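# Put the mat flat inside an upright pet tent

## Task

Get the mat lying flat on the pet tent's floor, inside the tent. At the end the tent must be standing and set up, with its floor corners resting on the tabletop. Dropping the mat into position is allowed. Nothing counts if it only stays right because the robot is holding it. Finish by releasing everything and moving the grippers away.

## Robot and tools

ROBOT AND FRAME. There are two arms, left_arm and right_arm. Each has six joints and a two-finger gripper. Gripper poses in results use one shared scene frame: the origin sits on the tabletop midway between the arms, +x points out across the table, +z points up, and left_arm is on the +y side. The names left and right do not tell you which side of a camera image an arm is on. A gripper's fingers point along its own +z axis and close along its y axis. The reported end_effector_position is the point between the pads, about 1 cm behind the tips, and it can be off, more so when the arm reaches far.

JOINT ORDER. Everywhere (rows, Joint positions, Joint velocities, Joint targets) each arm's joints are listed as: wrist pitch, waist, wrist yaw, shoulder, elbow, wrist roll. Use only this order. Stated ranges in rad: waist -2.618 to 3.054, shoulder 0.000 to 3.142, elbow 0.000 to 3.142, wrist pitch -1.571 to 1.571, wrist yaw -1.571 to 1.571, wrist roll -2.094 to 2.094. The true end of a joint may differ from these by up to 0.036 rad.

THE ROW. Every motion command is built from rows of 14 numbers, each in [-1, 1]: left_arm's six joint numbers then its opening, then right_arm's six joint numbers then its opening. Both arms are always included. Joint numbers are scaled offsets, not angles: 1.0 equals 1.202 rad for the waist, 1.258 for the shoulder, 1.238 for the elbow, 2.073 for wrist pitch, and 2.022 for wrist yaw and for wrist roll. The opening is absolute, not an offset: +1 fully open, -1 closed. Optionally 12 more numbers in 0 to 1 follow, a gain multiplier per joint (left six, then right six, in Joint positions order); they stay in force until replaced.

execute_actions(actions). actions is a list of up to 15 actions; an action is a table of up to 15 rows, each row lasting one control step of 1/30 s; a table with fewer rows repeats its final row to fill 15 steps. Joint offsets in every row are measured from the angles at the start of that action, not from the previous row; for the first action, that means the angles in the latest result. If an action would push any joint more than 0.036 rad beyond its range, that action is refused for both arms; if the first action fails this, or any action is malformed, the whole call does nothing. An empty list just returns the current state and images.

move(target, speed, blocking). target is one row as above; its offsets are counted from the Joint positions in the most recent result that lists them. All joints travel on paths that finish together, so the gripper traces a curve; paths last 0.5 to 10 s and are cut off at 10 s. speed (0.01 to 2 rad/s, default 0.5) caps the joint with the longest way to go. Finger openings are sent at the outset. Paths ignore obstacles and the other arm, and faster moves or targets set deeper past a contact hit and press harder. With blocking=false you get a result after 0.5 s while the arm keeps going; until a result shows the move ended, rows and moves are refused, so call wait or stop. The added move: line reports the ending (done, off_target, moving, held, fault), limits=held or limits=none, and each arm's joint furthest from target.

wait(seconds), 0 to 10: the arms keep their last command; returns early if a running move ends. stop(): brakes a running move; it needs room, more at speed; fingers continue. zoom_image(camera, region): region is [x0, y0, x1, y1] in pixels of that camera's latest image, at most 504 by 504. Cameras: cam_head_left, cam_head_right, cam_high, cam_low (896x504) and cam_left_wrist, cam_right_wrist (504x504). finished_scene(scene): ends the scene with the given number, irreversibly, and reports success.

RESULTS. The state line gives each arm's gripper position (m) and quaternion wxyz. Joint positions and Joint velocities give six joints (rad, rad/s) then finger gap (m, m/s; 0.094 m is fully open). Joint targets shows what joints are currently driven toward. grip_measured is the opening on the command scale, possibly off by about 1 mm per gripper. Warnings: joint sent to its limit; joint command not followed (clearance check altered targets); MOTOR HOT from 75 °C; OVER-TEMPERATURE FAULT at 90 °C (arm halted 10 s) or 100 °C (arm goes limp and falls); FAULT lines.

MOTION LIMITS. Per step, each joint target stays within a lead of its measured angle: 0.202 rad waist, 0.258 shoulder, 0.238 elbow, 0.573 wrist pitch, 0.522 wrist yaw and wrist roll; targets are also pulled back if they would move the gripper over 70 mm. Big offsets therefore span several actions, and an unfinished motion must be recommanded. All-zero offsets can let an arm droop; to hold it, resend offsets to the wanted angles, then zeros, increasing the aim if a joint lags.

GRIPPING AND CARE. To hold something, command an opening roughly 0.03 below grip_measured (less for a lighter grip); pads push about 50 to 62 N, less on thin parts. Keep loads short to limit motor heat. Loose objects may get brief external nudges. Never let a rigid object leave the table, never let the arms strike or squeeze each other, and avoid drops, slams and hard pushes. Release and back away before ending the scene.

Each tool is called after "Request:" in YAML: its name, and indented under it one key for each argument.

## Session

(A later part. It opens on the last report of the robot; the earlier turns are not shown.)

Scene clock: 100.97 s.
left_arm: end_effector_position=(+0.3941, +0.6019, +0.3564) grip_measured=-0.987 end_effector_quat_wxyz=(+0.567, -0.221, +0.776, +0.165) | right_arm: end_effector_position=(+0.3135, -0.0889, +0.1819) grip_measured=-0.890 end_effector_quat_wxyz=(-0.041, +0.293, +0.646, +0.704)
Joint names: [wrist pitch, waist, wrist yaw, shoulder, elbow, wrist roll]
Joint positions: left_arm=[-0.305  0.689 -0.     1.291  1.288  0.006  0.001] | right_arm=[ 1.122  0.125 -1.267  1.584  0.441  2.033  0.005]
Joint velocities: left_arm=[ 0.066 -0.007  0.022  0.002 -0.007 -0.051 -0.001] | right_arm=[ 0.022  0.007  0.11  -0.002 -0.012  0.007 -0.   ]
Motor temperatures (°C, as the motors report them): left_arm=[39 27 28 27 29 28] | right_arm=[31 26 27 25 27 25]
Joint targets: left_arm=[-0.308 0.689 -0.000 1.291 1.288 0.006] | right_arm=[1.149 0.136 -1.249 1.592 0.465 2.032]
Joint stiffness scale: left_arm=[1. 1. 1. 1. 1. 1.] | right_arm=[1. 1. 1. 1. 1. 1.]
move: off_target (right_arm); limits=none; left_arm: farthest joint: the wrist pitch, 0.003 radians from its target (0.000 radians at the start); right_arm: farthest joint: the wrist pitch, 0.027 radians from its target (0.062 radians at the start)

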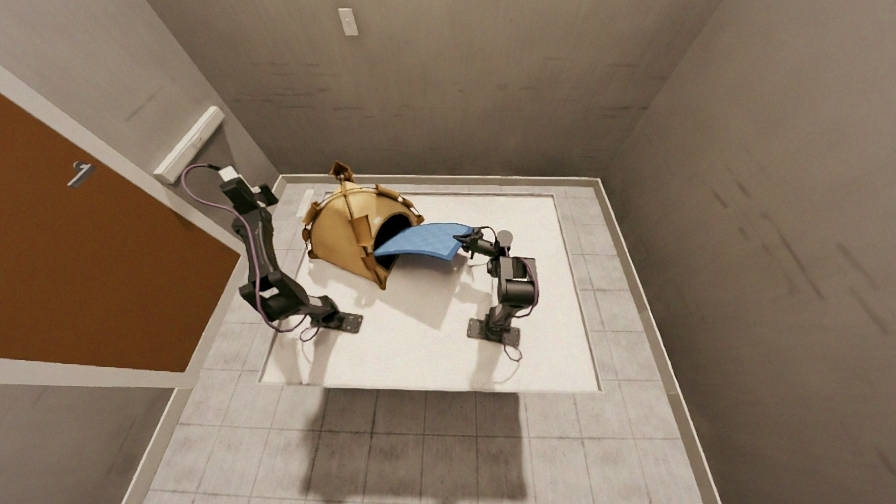

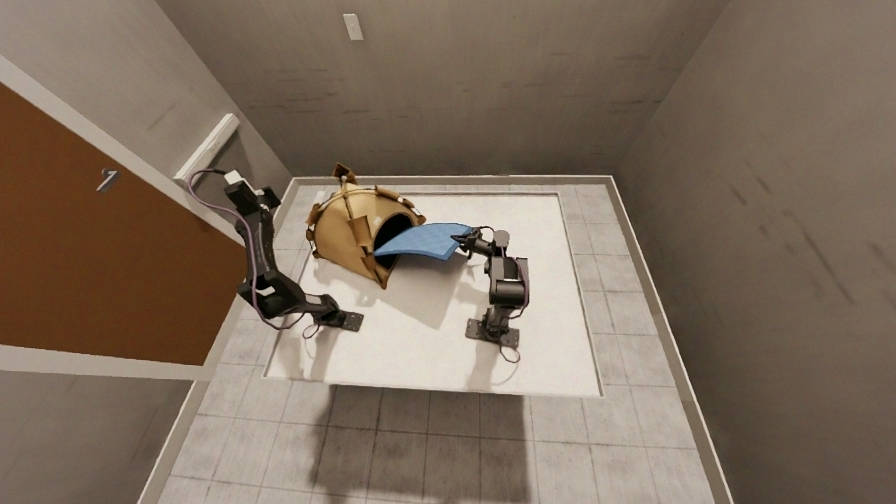

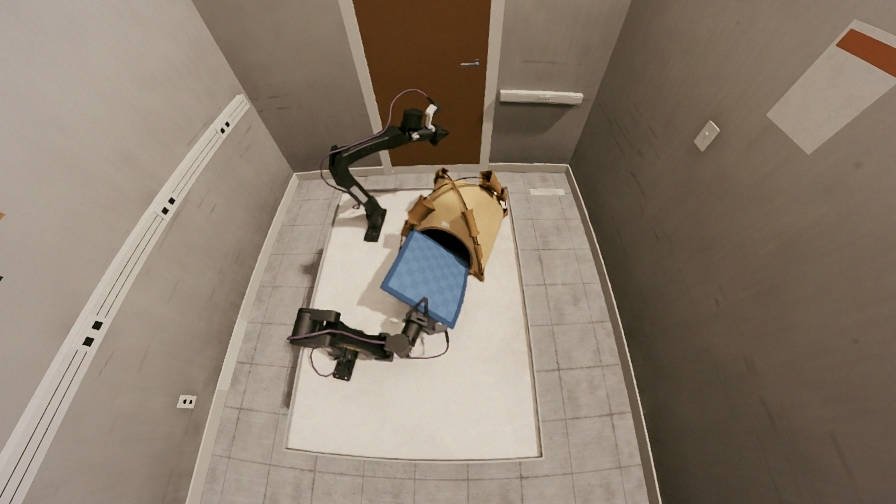

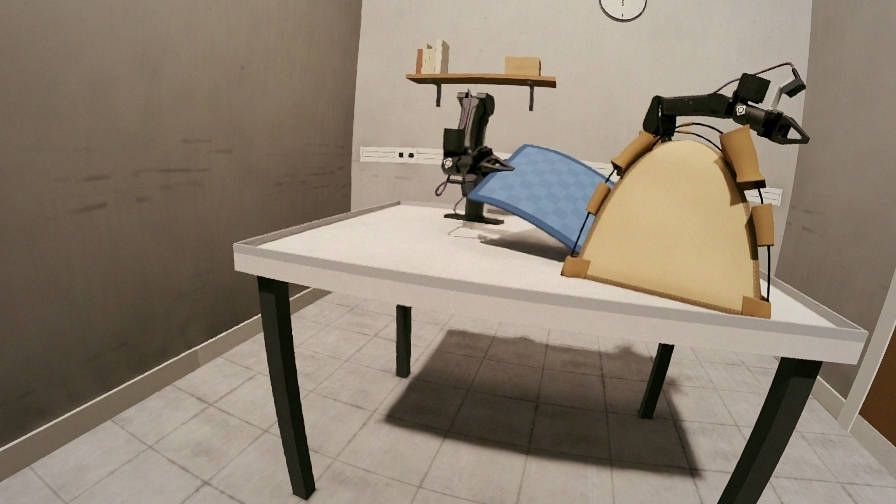

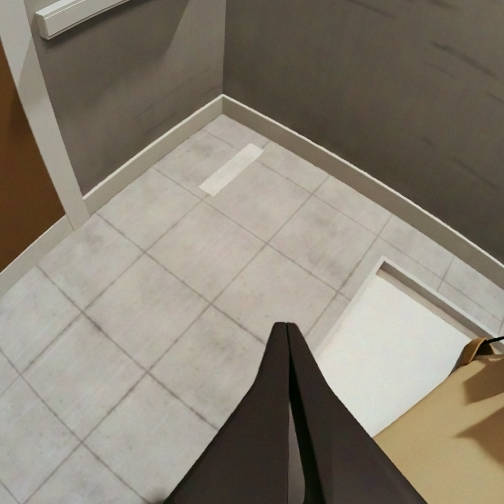

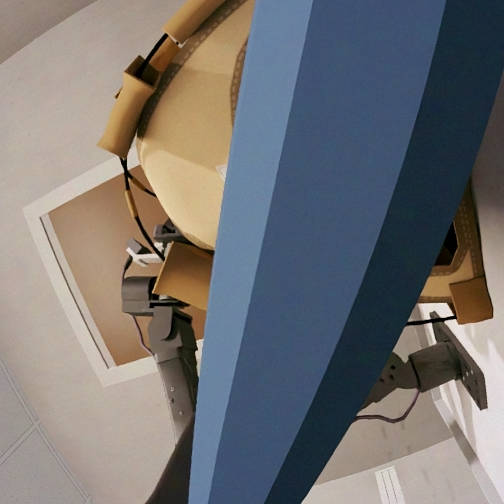

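Request:
move:
  target: [0,0,0,0,0,0,-1,0.02,0.06,0.065,0.03,0.04,0,-0.92]
  speed: 0.08

Request:
zoom_image:
  camera: "cam_high"
  region: [360,200,520,330]

Request:
zoom_image:
  camera: "cam_head_right"
  region: [330,180,490,300]

Scene clock: 103.37 s.
left_arm: end_effector_position=(+0.3943, +0.6020, +0.3571) grip_measured=-0.987 end_effector_quat_wxyz=(+0.568, -0.221, +0.775, +0.166) | right_arm: end_effector_position=(+0.3255, -0.0757, +0.1799) grip_measured=-0.890 end_effector_quat_wxyz=(-0.027, +0.304, +0.641, +0.704)
Joint names: [wrist pitch, waist, wrist yaw, shoulder, elbow, wrist roll]
Joint positions: left_arm=[-0.302  0.689 -0.     1.291  1.288  0.006  0.001] | right_arm=[ 1.138  0.188 -1.166  1.613  0.458  2.036  0.005]
Joint velocities: left_arm=[ 0.022  0.002 -0.022 -0.007 -0.002  0.022  0.001] | right_arm=[ 0.022  0.017 -0.022 -0.022 -0.017 -0.022  0.   ]
Motor temperatures (°C, as the motors report them): left_arm=[39 27 28 27 29 28] | right_arm=[31 26 27 25 27 25]
Joint targets: left_arm=[-0.305 0.689 -0.000 1.291 1.288 0.006] | right_arm=[1.164 0.197 -1.135 1.622 0.490 2.033]
Joint stiffness scale: left_arm=[1. 1. 1. 1. 1. 1.] | right_arm=[1. 1. 1. 1. 1. 1.]
move: off_target (right_arm); limits=none; left_arm: farthest joint: the wrist pitch, 0.003 radians from its target (0.000 radians at the start); right_arm: farthest joint: the elbow, 0.033 radians from its target (0.050 radians at the start)

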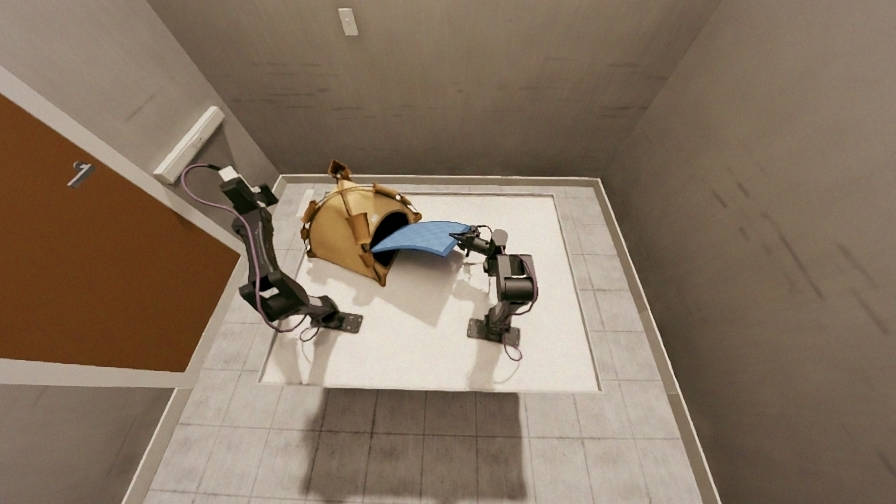

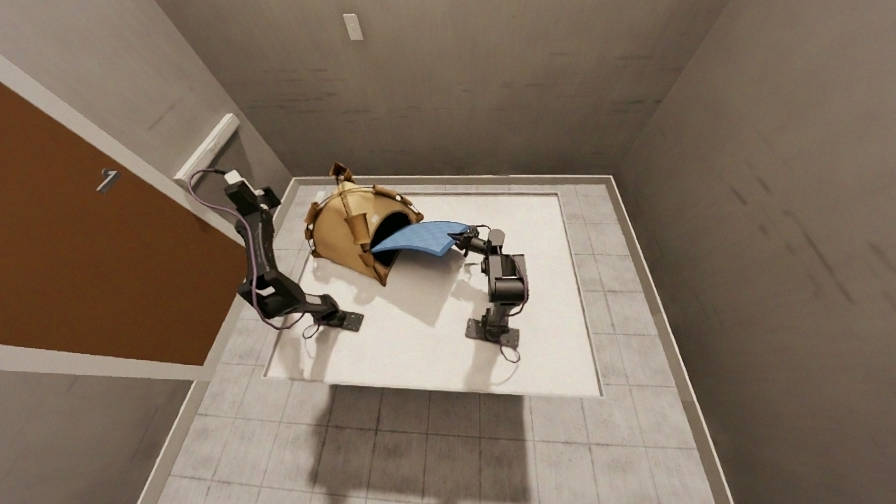

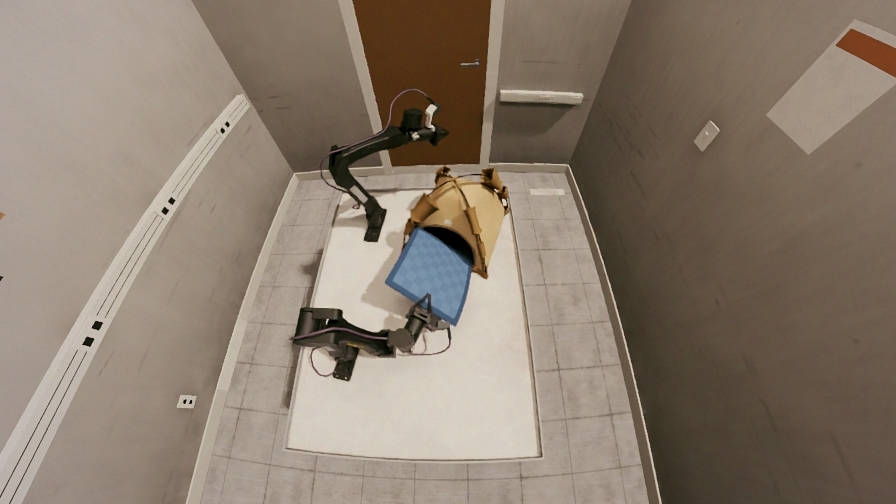

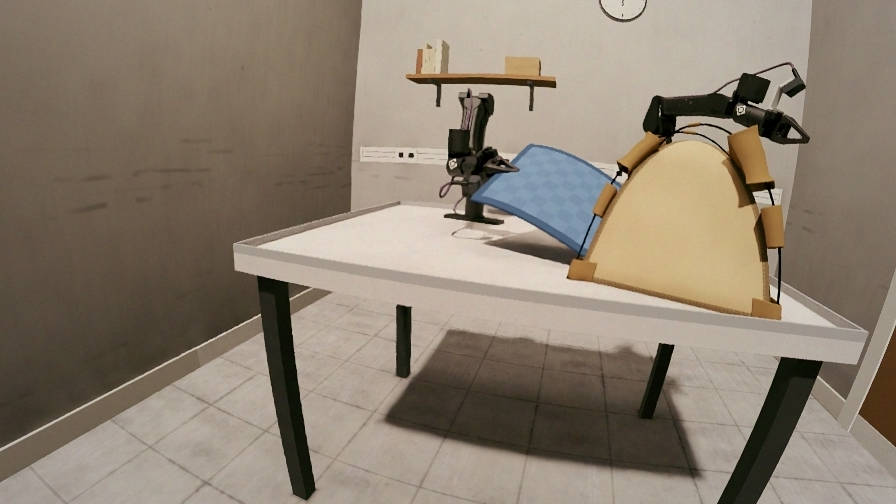

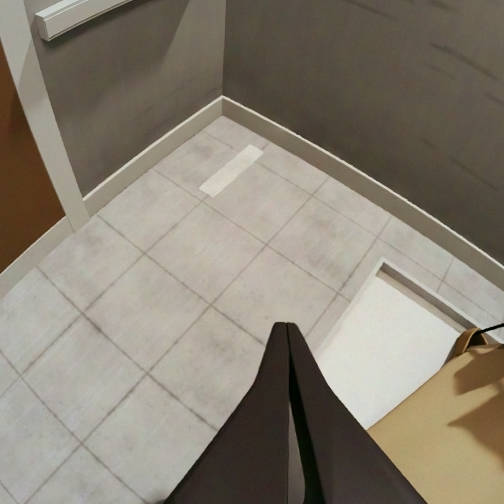

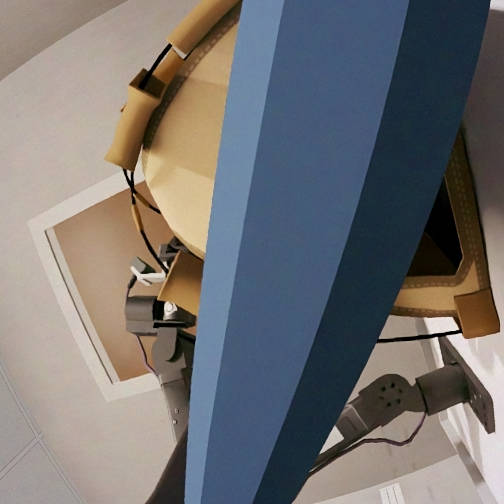

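Region (360, 200, 520, 330) of cam_high's 896x504 image, scaled by 3.150, with more detail than that image has; it fills the top 410 rows of this view, and the rest is white.

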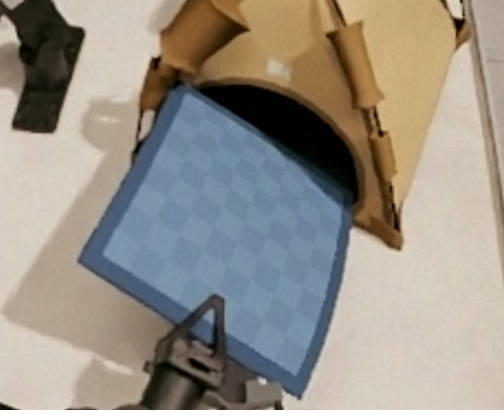

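Region (330, 180, 490, 300) of cam_head_right's 896x504 image, scaled by 3.150, with more detail than that image has; it fills the top 378 rows of this view, and the rest is white.

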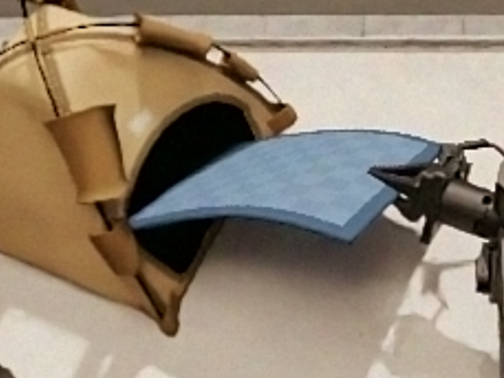

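Request:
move:
  target: [-0.3,-0.15,0,0.16,0.53,0,0.3,0.012,0,0.01,0,0.02,0,-0.92]
  speed: 0.6

Request:
move:
  target: [-0.06,-0.42,0,0,0.01,0,0.3,0.012,0,0.01,0,0.02,0,-0.92]
  speed: 0.5

Scene clock: 106.23 s.
left_arm: end_effector_position=(+0.4120, +0.5300, +0.4351) grip_measured=+0.297 end_effector_quat_wxyz=(+0.522, -0.161, +0.831, +0.105) | right_arm: end_effector_position=(+0.3247, -0.0753, +0.1800) grip_measured=-0.890 end_effector_quat_wxyz=(-0.029, +0.304, +0.641, +0.704)
Joint names: [wrist pitch, waist, wrist yaw, shoulder, elbow, wrist roll]
Joint positions: left_arm=[-0.901  0.517 -0.     1.472  1.926  0.006  0.061] | right_arm=[ 1.138  0.188 -1.171  1.613  0.458  2.039  0.005]
Joint velocities: left_arm=[0.051 0.012 0.022 0.002 0.002 0.007 0.   ] | right_arm=[-0.022 -0.007 -0.007 -0.002  0.007 -0.022 -0.001]
Motor temperatures (°C, as the motors report them): left_arm=[39 27 28 27 29 28] | right_arm=[31 26 27 25 27 25]
Joint targets: left_arm=[-0.924 0.508 -0.000 1.492 1.944 0.006] | right_arm=[1.163 0.188 -1.146 1.613 0.483 2.036]
Joint stiffness scale: left_arm=[1. 1. 1. 1. 1. 1.] | right_arm=[1. 1. 1. 1. 1. 1.]
move: off_target (left_arm, right_arm); limits=none; left_arm: farthest joint: the wrist pitch, 0.023 radians from its target (0.622 radians at the start); right_arm: farthest joint: the elbow, 0.025 radians from its target (0.025 radians at the start)

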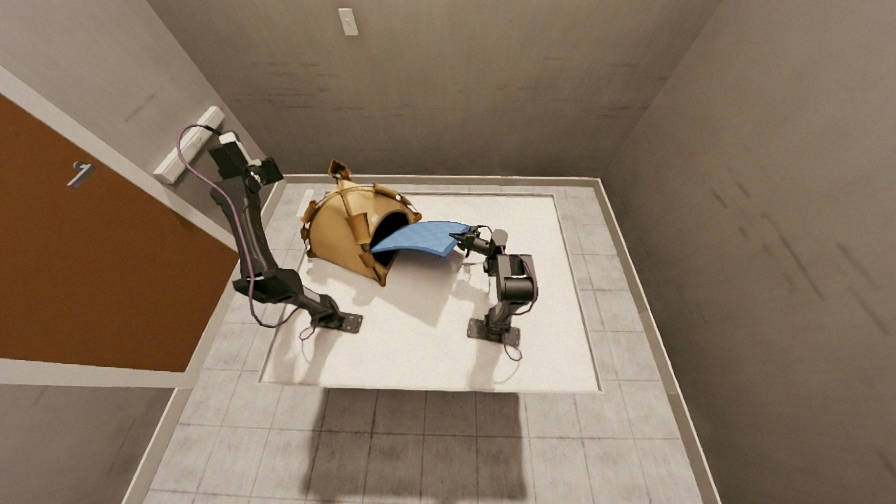

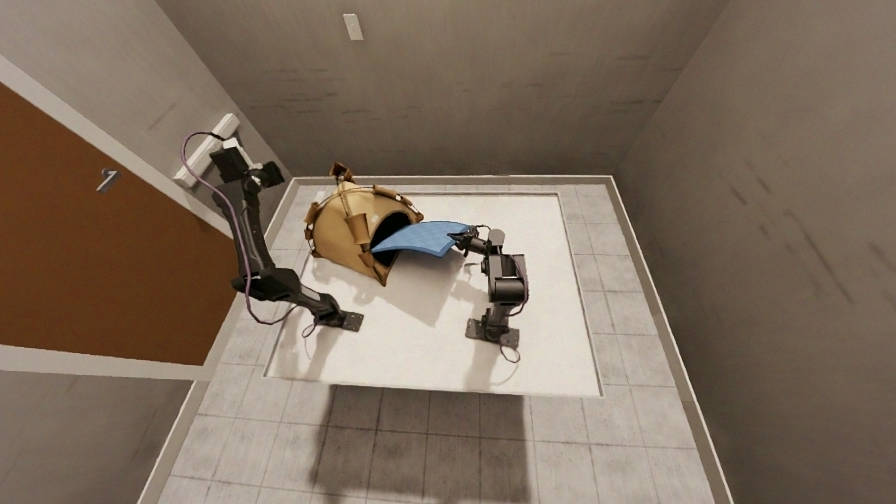

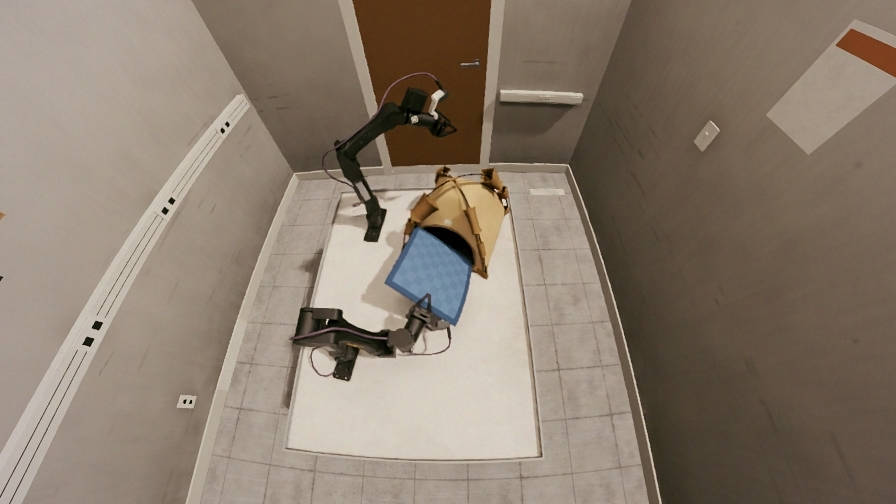

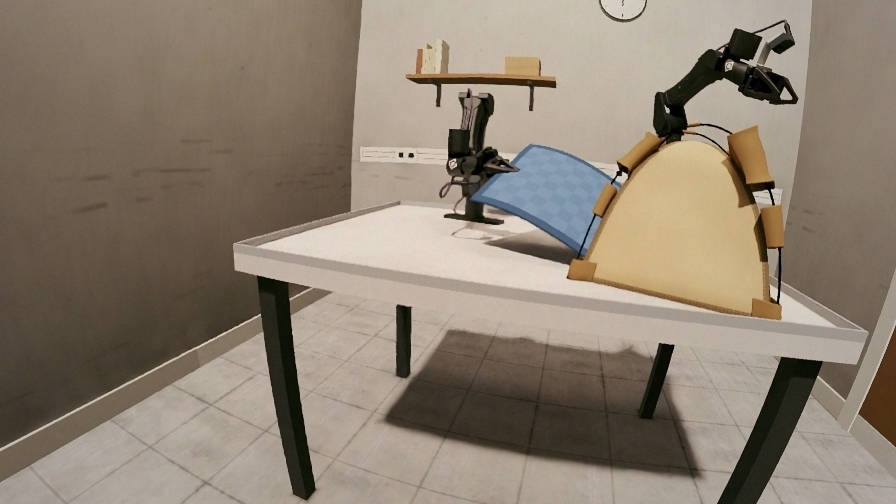

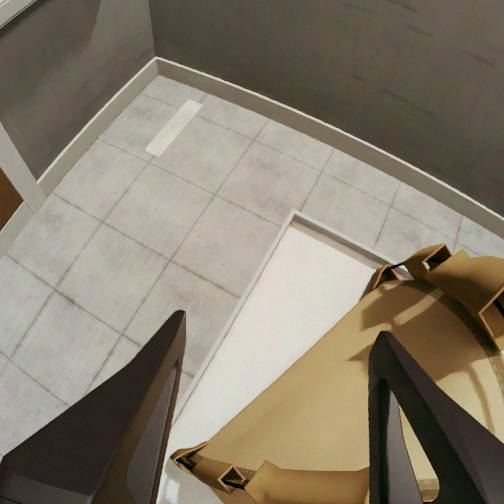

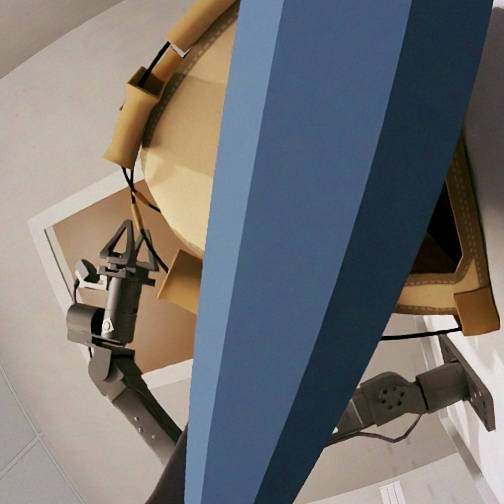

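Scene clock: 107.80 s.
left_arm: end_effector_position=(+0.4287, +0.3299, +0.4128) grip_measured=+0.297 end_effector_quat_wxyz=(+0.488, +0.051, +0.871, -0.025) | right_arm: end_effector_position=(+0.3242, -0.0751, +0.1799) grip_measured=-0.890 end_effector_quat_wxyz=(-0.031, +0.303, +0.641, +0.704)
Joint names: [wrist pitch, waist, wrist yaw, shoulder, elbow, wrist roll]
Joint positions: left_arm=[-1.003  0.018 -0.001  1.472  1.926  0.006  0.061] | right_arm=[ 1.137  0.188 -1.173  1.613  0.458  2.04   0.005]
Joint velocities: left_arm=[ 0.022 -0.007 -0.007 -0.007 -0.002  0.007 -0.   ] | right_arm=[ 0.037 -0.002 -0.007  0.012 -0.017 -0.022 -0.001]
Motor temperatures (°C, as the motors report them): left_arm=[39 27 28 27 29 28] | right_arm=[31 26 27 25 27 25]
Joint targets: left_arm=[-1.025 0.012 -0.001 1.472 1.938 0.006] | right_arm=[1.163 0.188 -1.151 1.613 0.483 2.039]
Joint stiffness scale: left_arm=[1. 1. 1. 1. 1. 1.] | right_arm=[1. 1. 1. 1. 1. 1.]
move: off_target (left_arm, right_arm); limits=none; left_arm: farthest joint: the wrist pitch, 0.022 radians from its target (0.124 radians at the start); right_arm: farthest joint: the elbow, 0.025 radians from its target (0.025 radians at the start)

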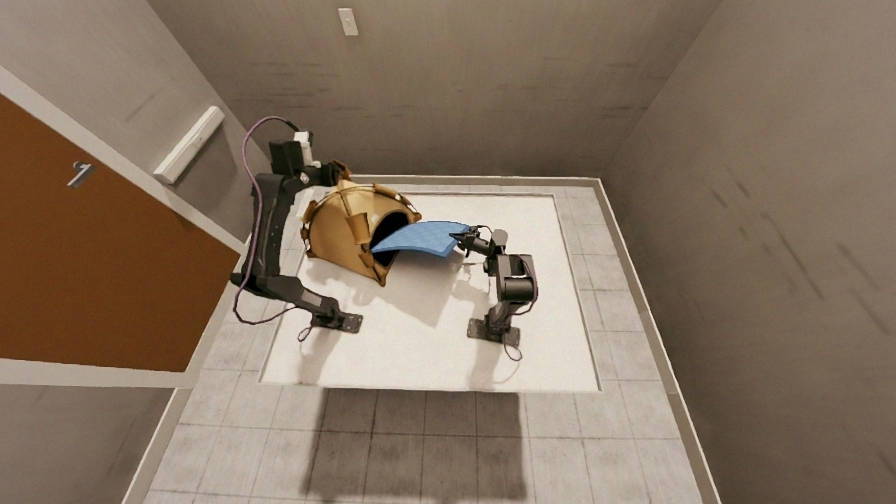

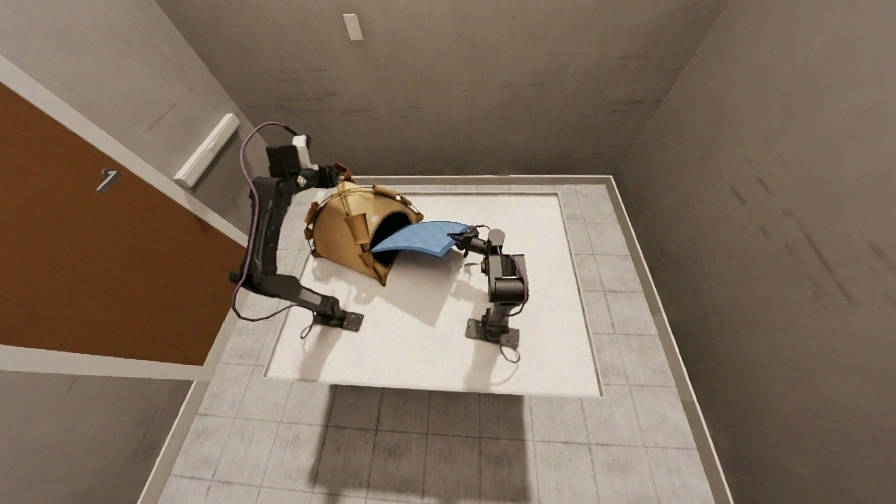

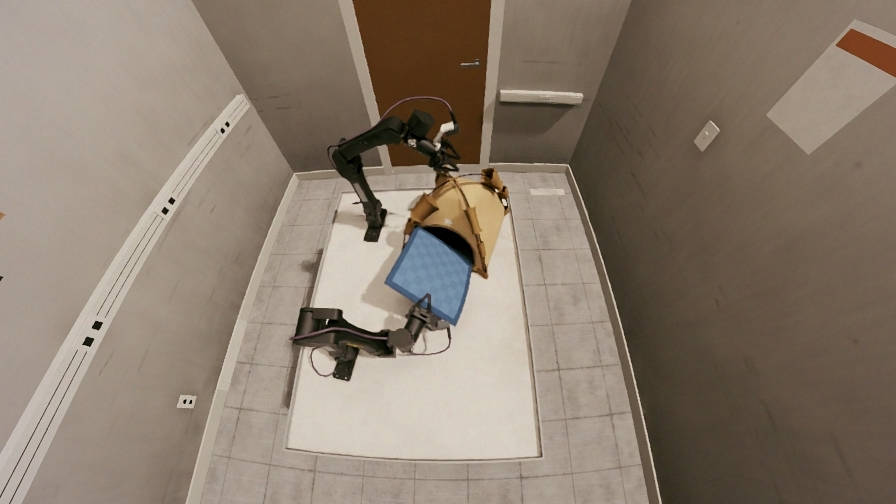

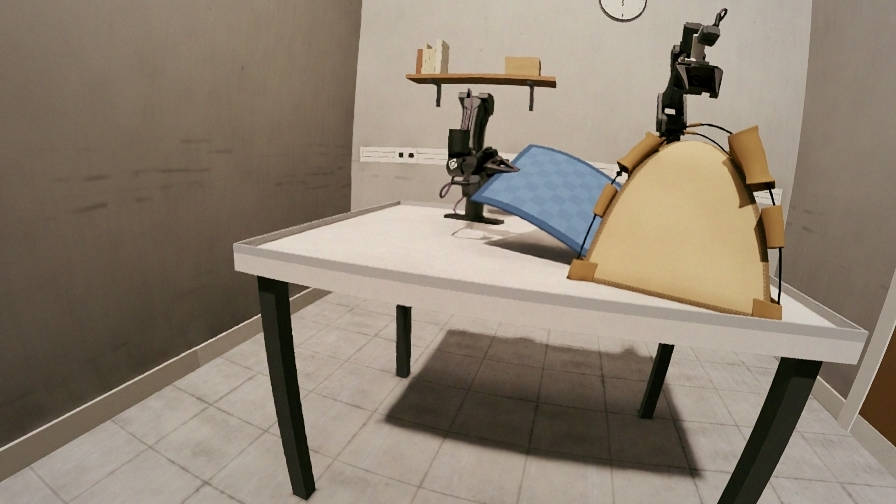

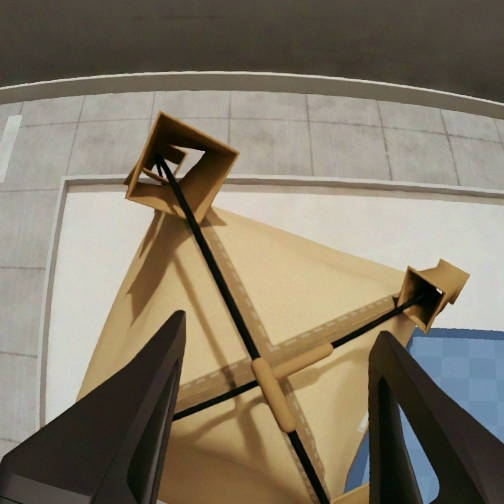

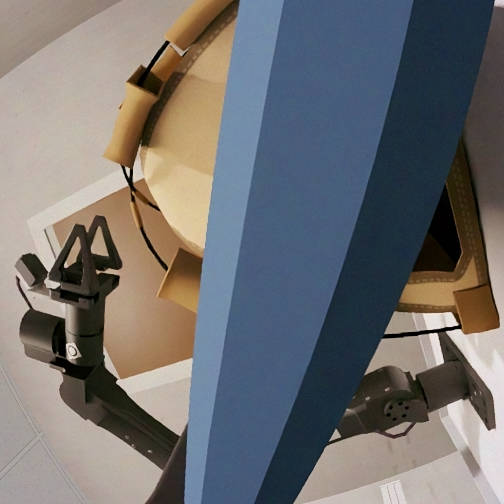

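Request:
move:
  target: [-0.06,0,0,0.13,0,0,0.3,0.012,0,0.01,0,0.02,0,-0.92]
  speed: 0.15

Scene clock: 109.80 s.
left_arm: end_effector_position=(+0.4512, +0.3274, +0.3324) grip_measured=+0.297 end_effector_quat_wxyz=(+0.372, +0.054, +0.926, -0.019) | right_arm: end_effector_position=(+0.3240, -0.0751, +0.1798) grip_measured=-0.890 end_effector_quat_wxyz=(-0.032, +0.304, +0.641, +0.704)
Joint names: [wrist pitch, waist, wrist yaw, shoulder, elbow, wrist roll]
Joint positions: left_arm=[-1.108  0.018 -0.001  1.625  1.926  0.006  0.061] | right_arm=[ 1.137  0.188 -1.175  1.613  0.458  2.041  0.005]
Joint velocities: left_arm=[-0.037 -0.012  0.022  0.002 -0.002  0.037 -0.001] | right_arm=[ 0.051 -0.002  0.051  0.022 -0.002  0.037 -0.   ]
Motor temperatures (°C, as the motors report them): left_arm=[39 27 28 27 29 28] | right_arm=[31 26 27 25 27 25]
Joint targets: left_arm=[-1.128 0.018 -0.001 1.635 1.926 0.006] | right_arm=[1.163 0.188 -1.153 1.613 0.483 2.040]
Joint stiffness scale: left_arm=[1. 1. 1. 1. 1. 1.] | right_arm=[1. 1. 1. 1. 1. 1.]
move: off_target (right_arm); limits=none; left_arm: farthest joint: the wrist pitch, 0.020 radians from its target (0.123 radians at the start); right_arm: farthest joint: the elbow, 0.025 radians from its target (0.025 radians at the start)

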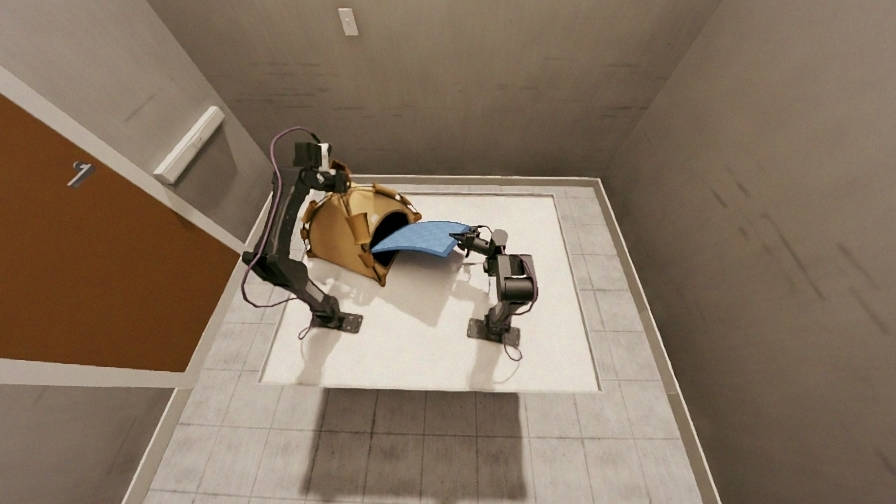

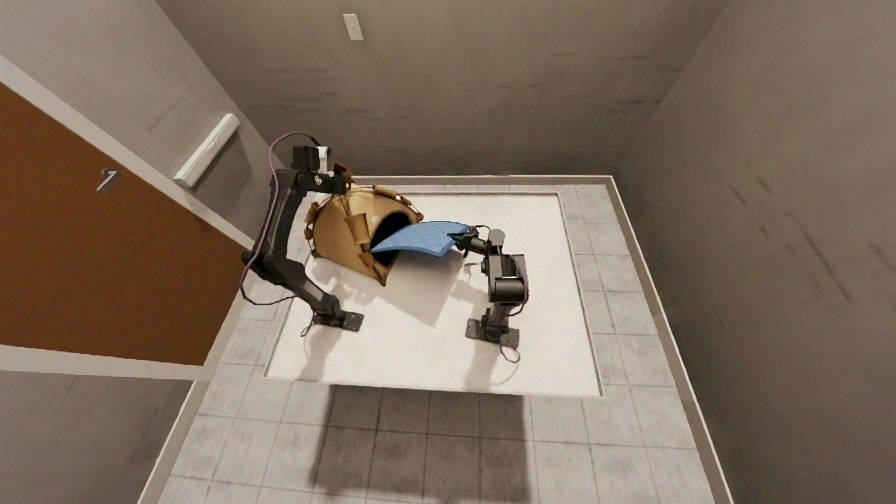

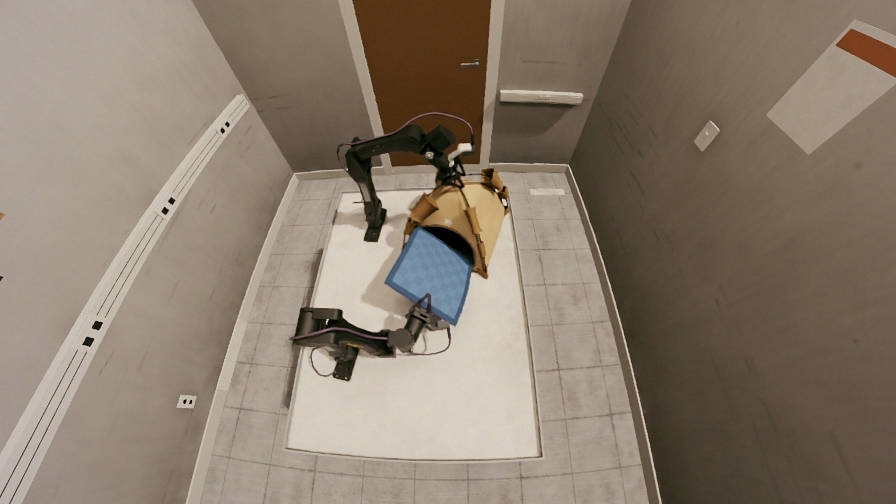

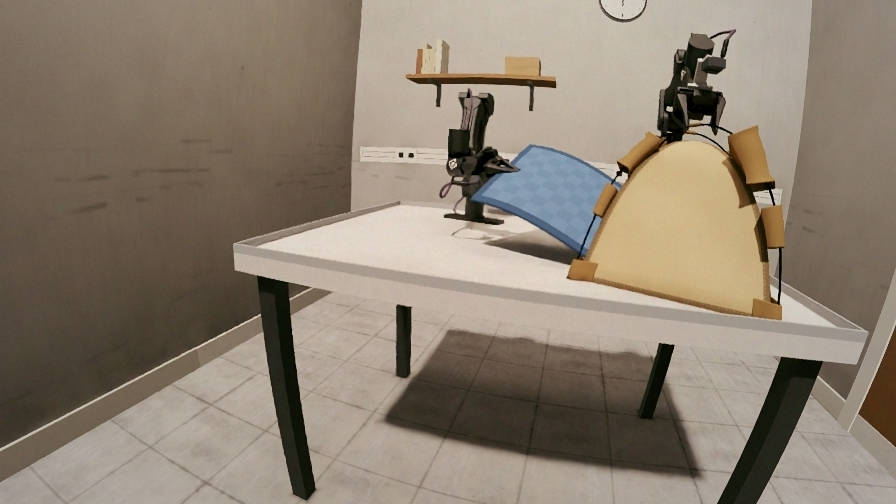

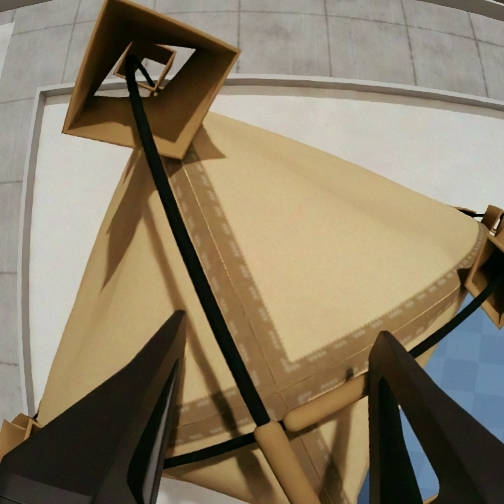

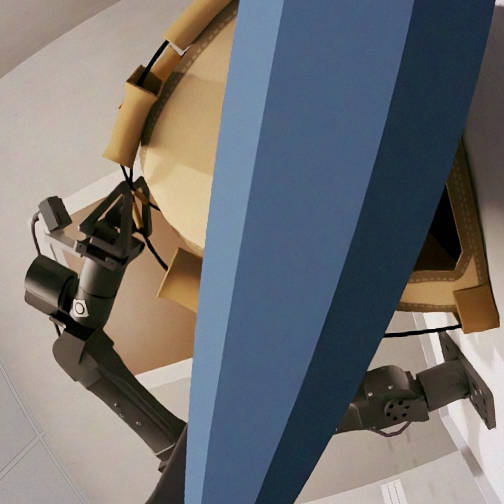

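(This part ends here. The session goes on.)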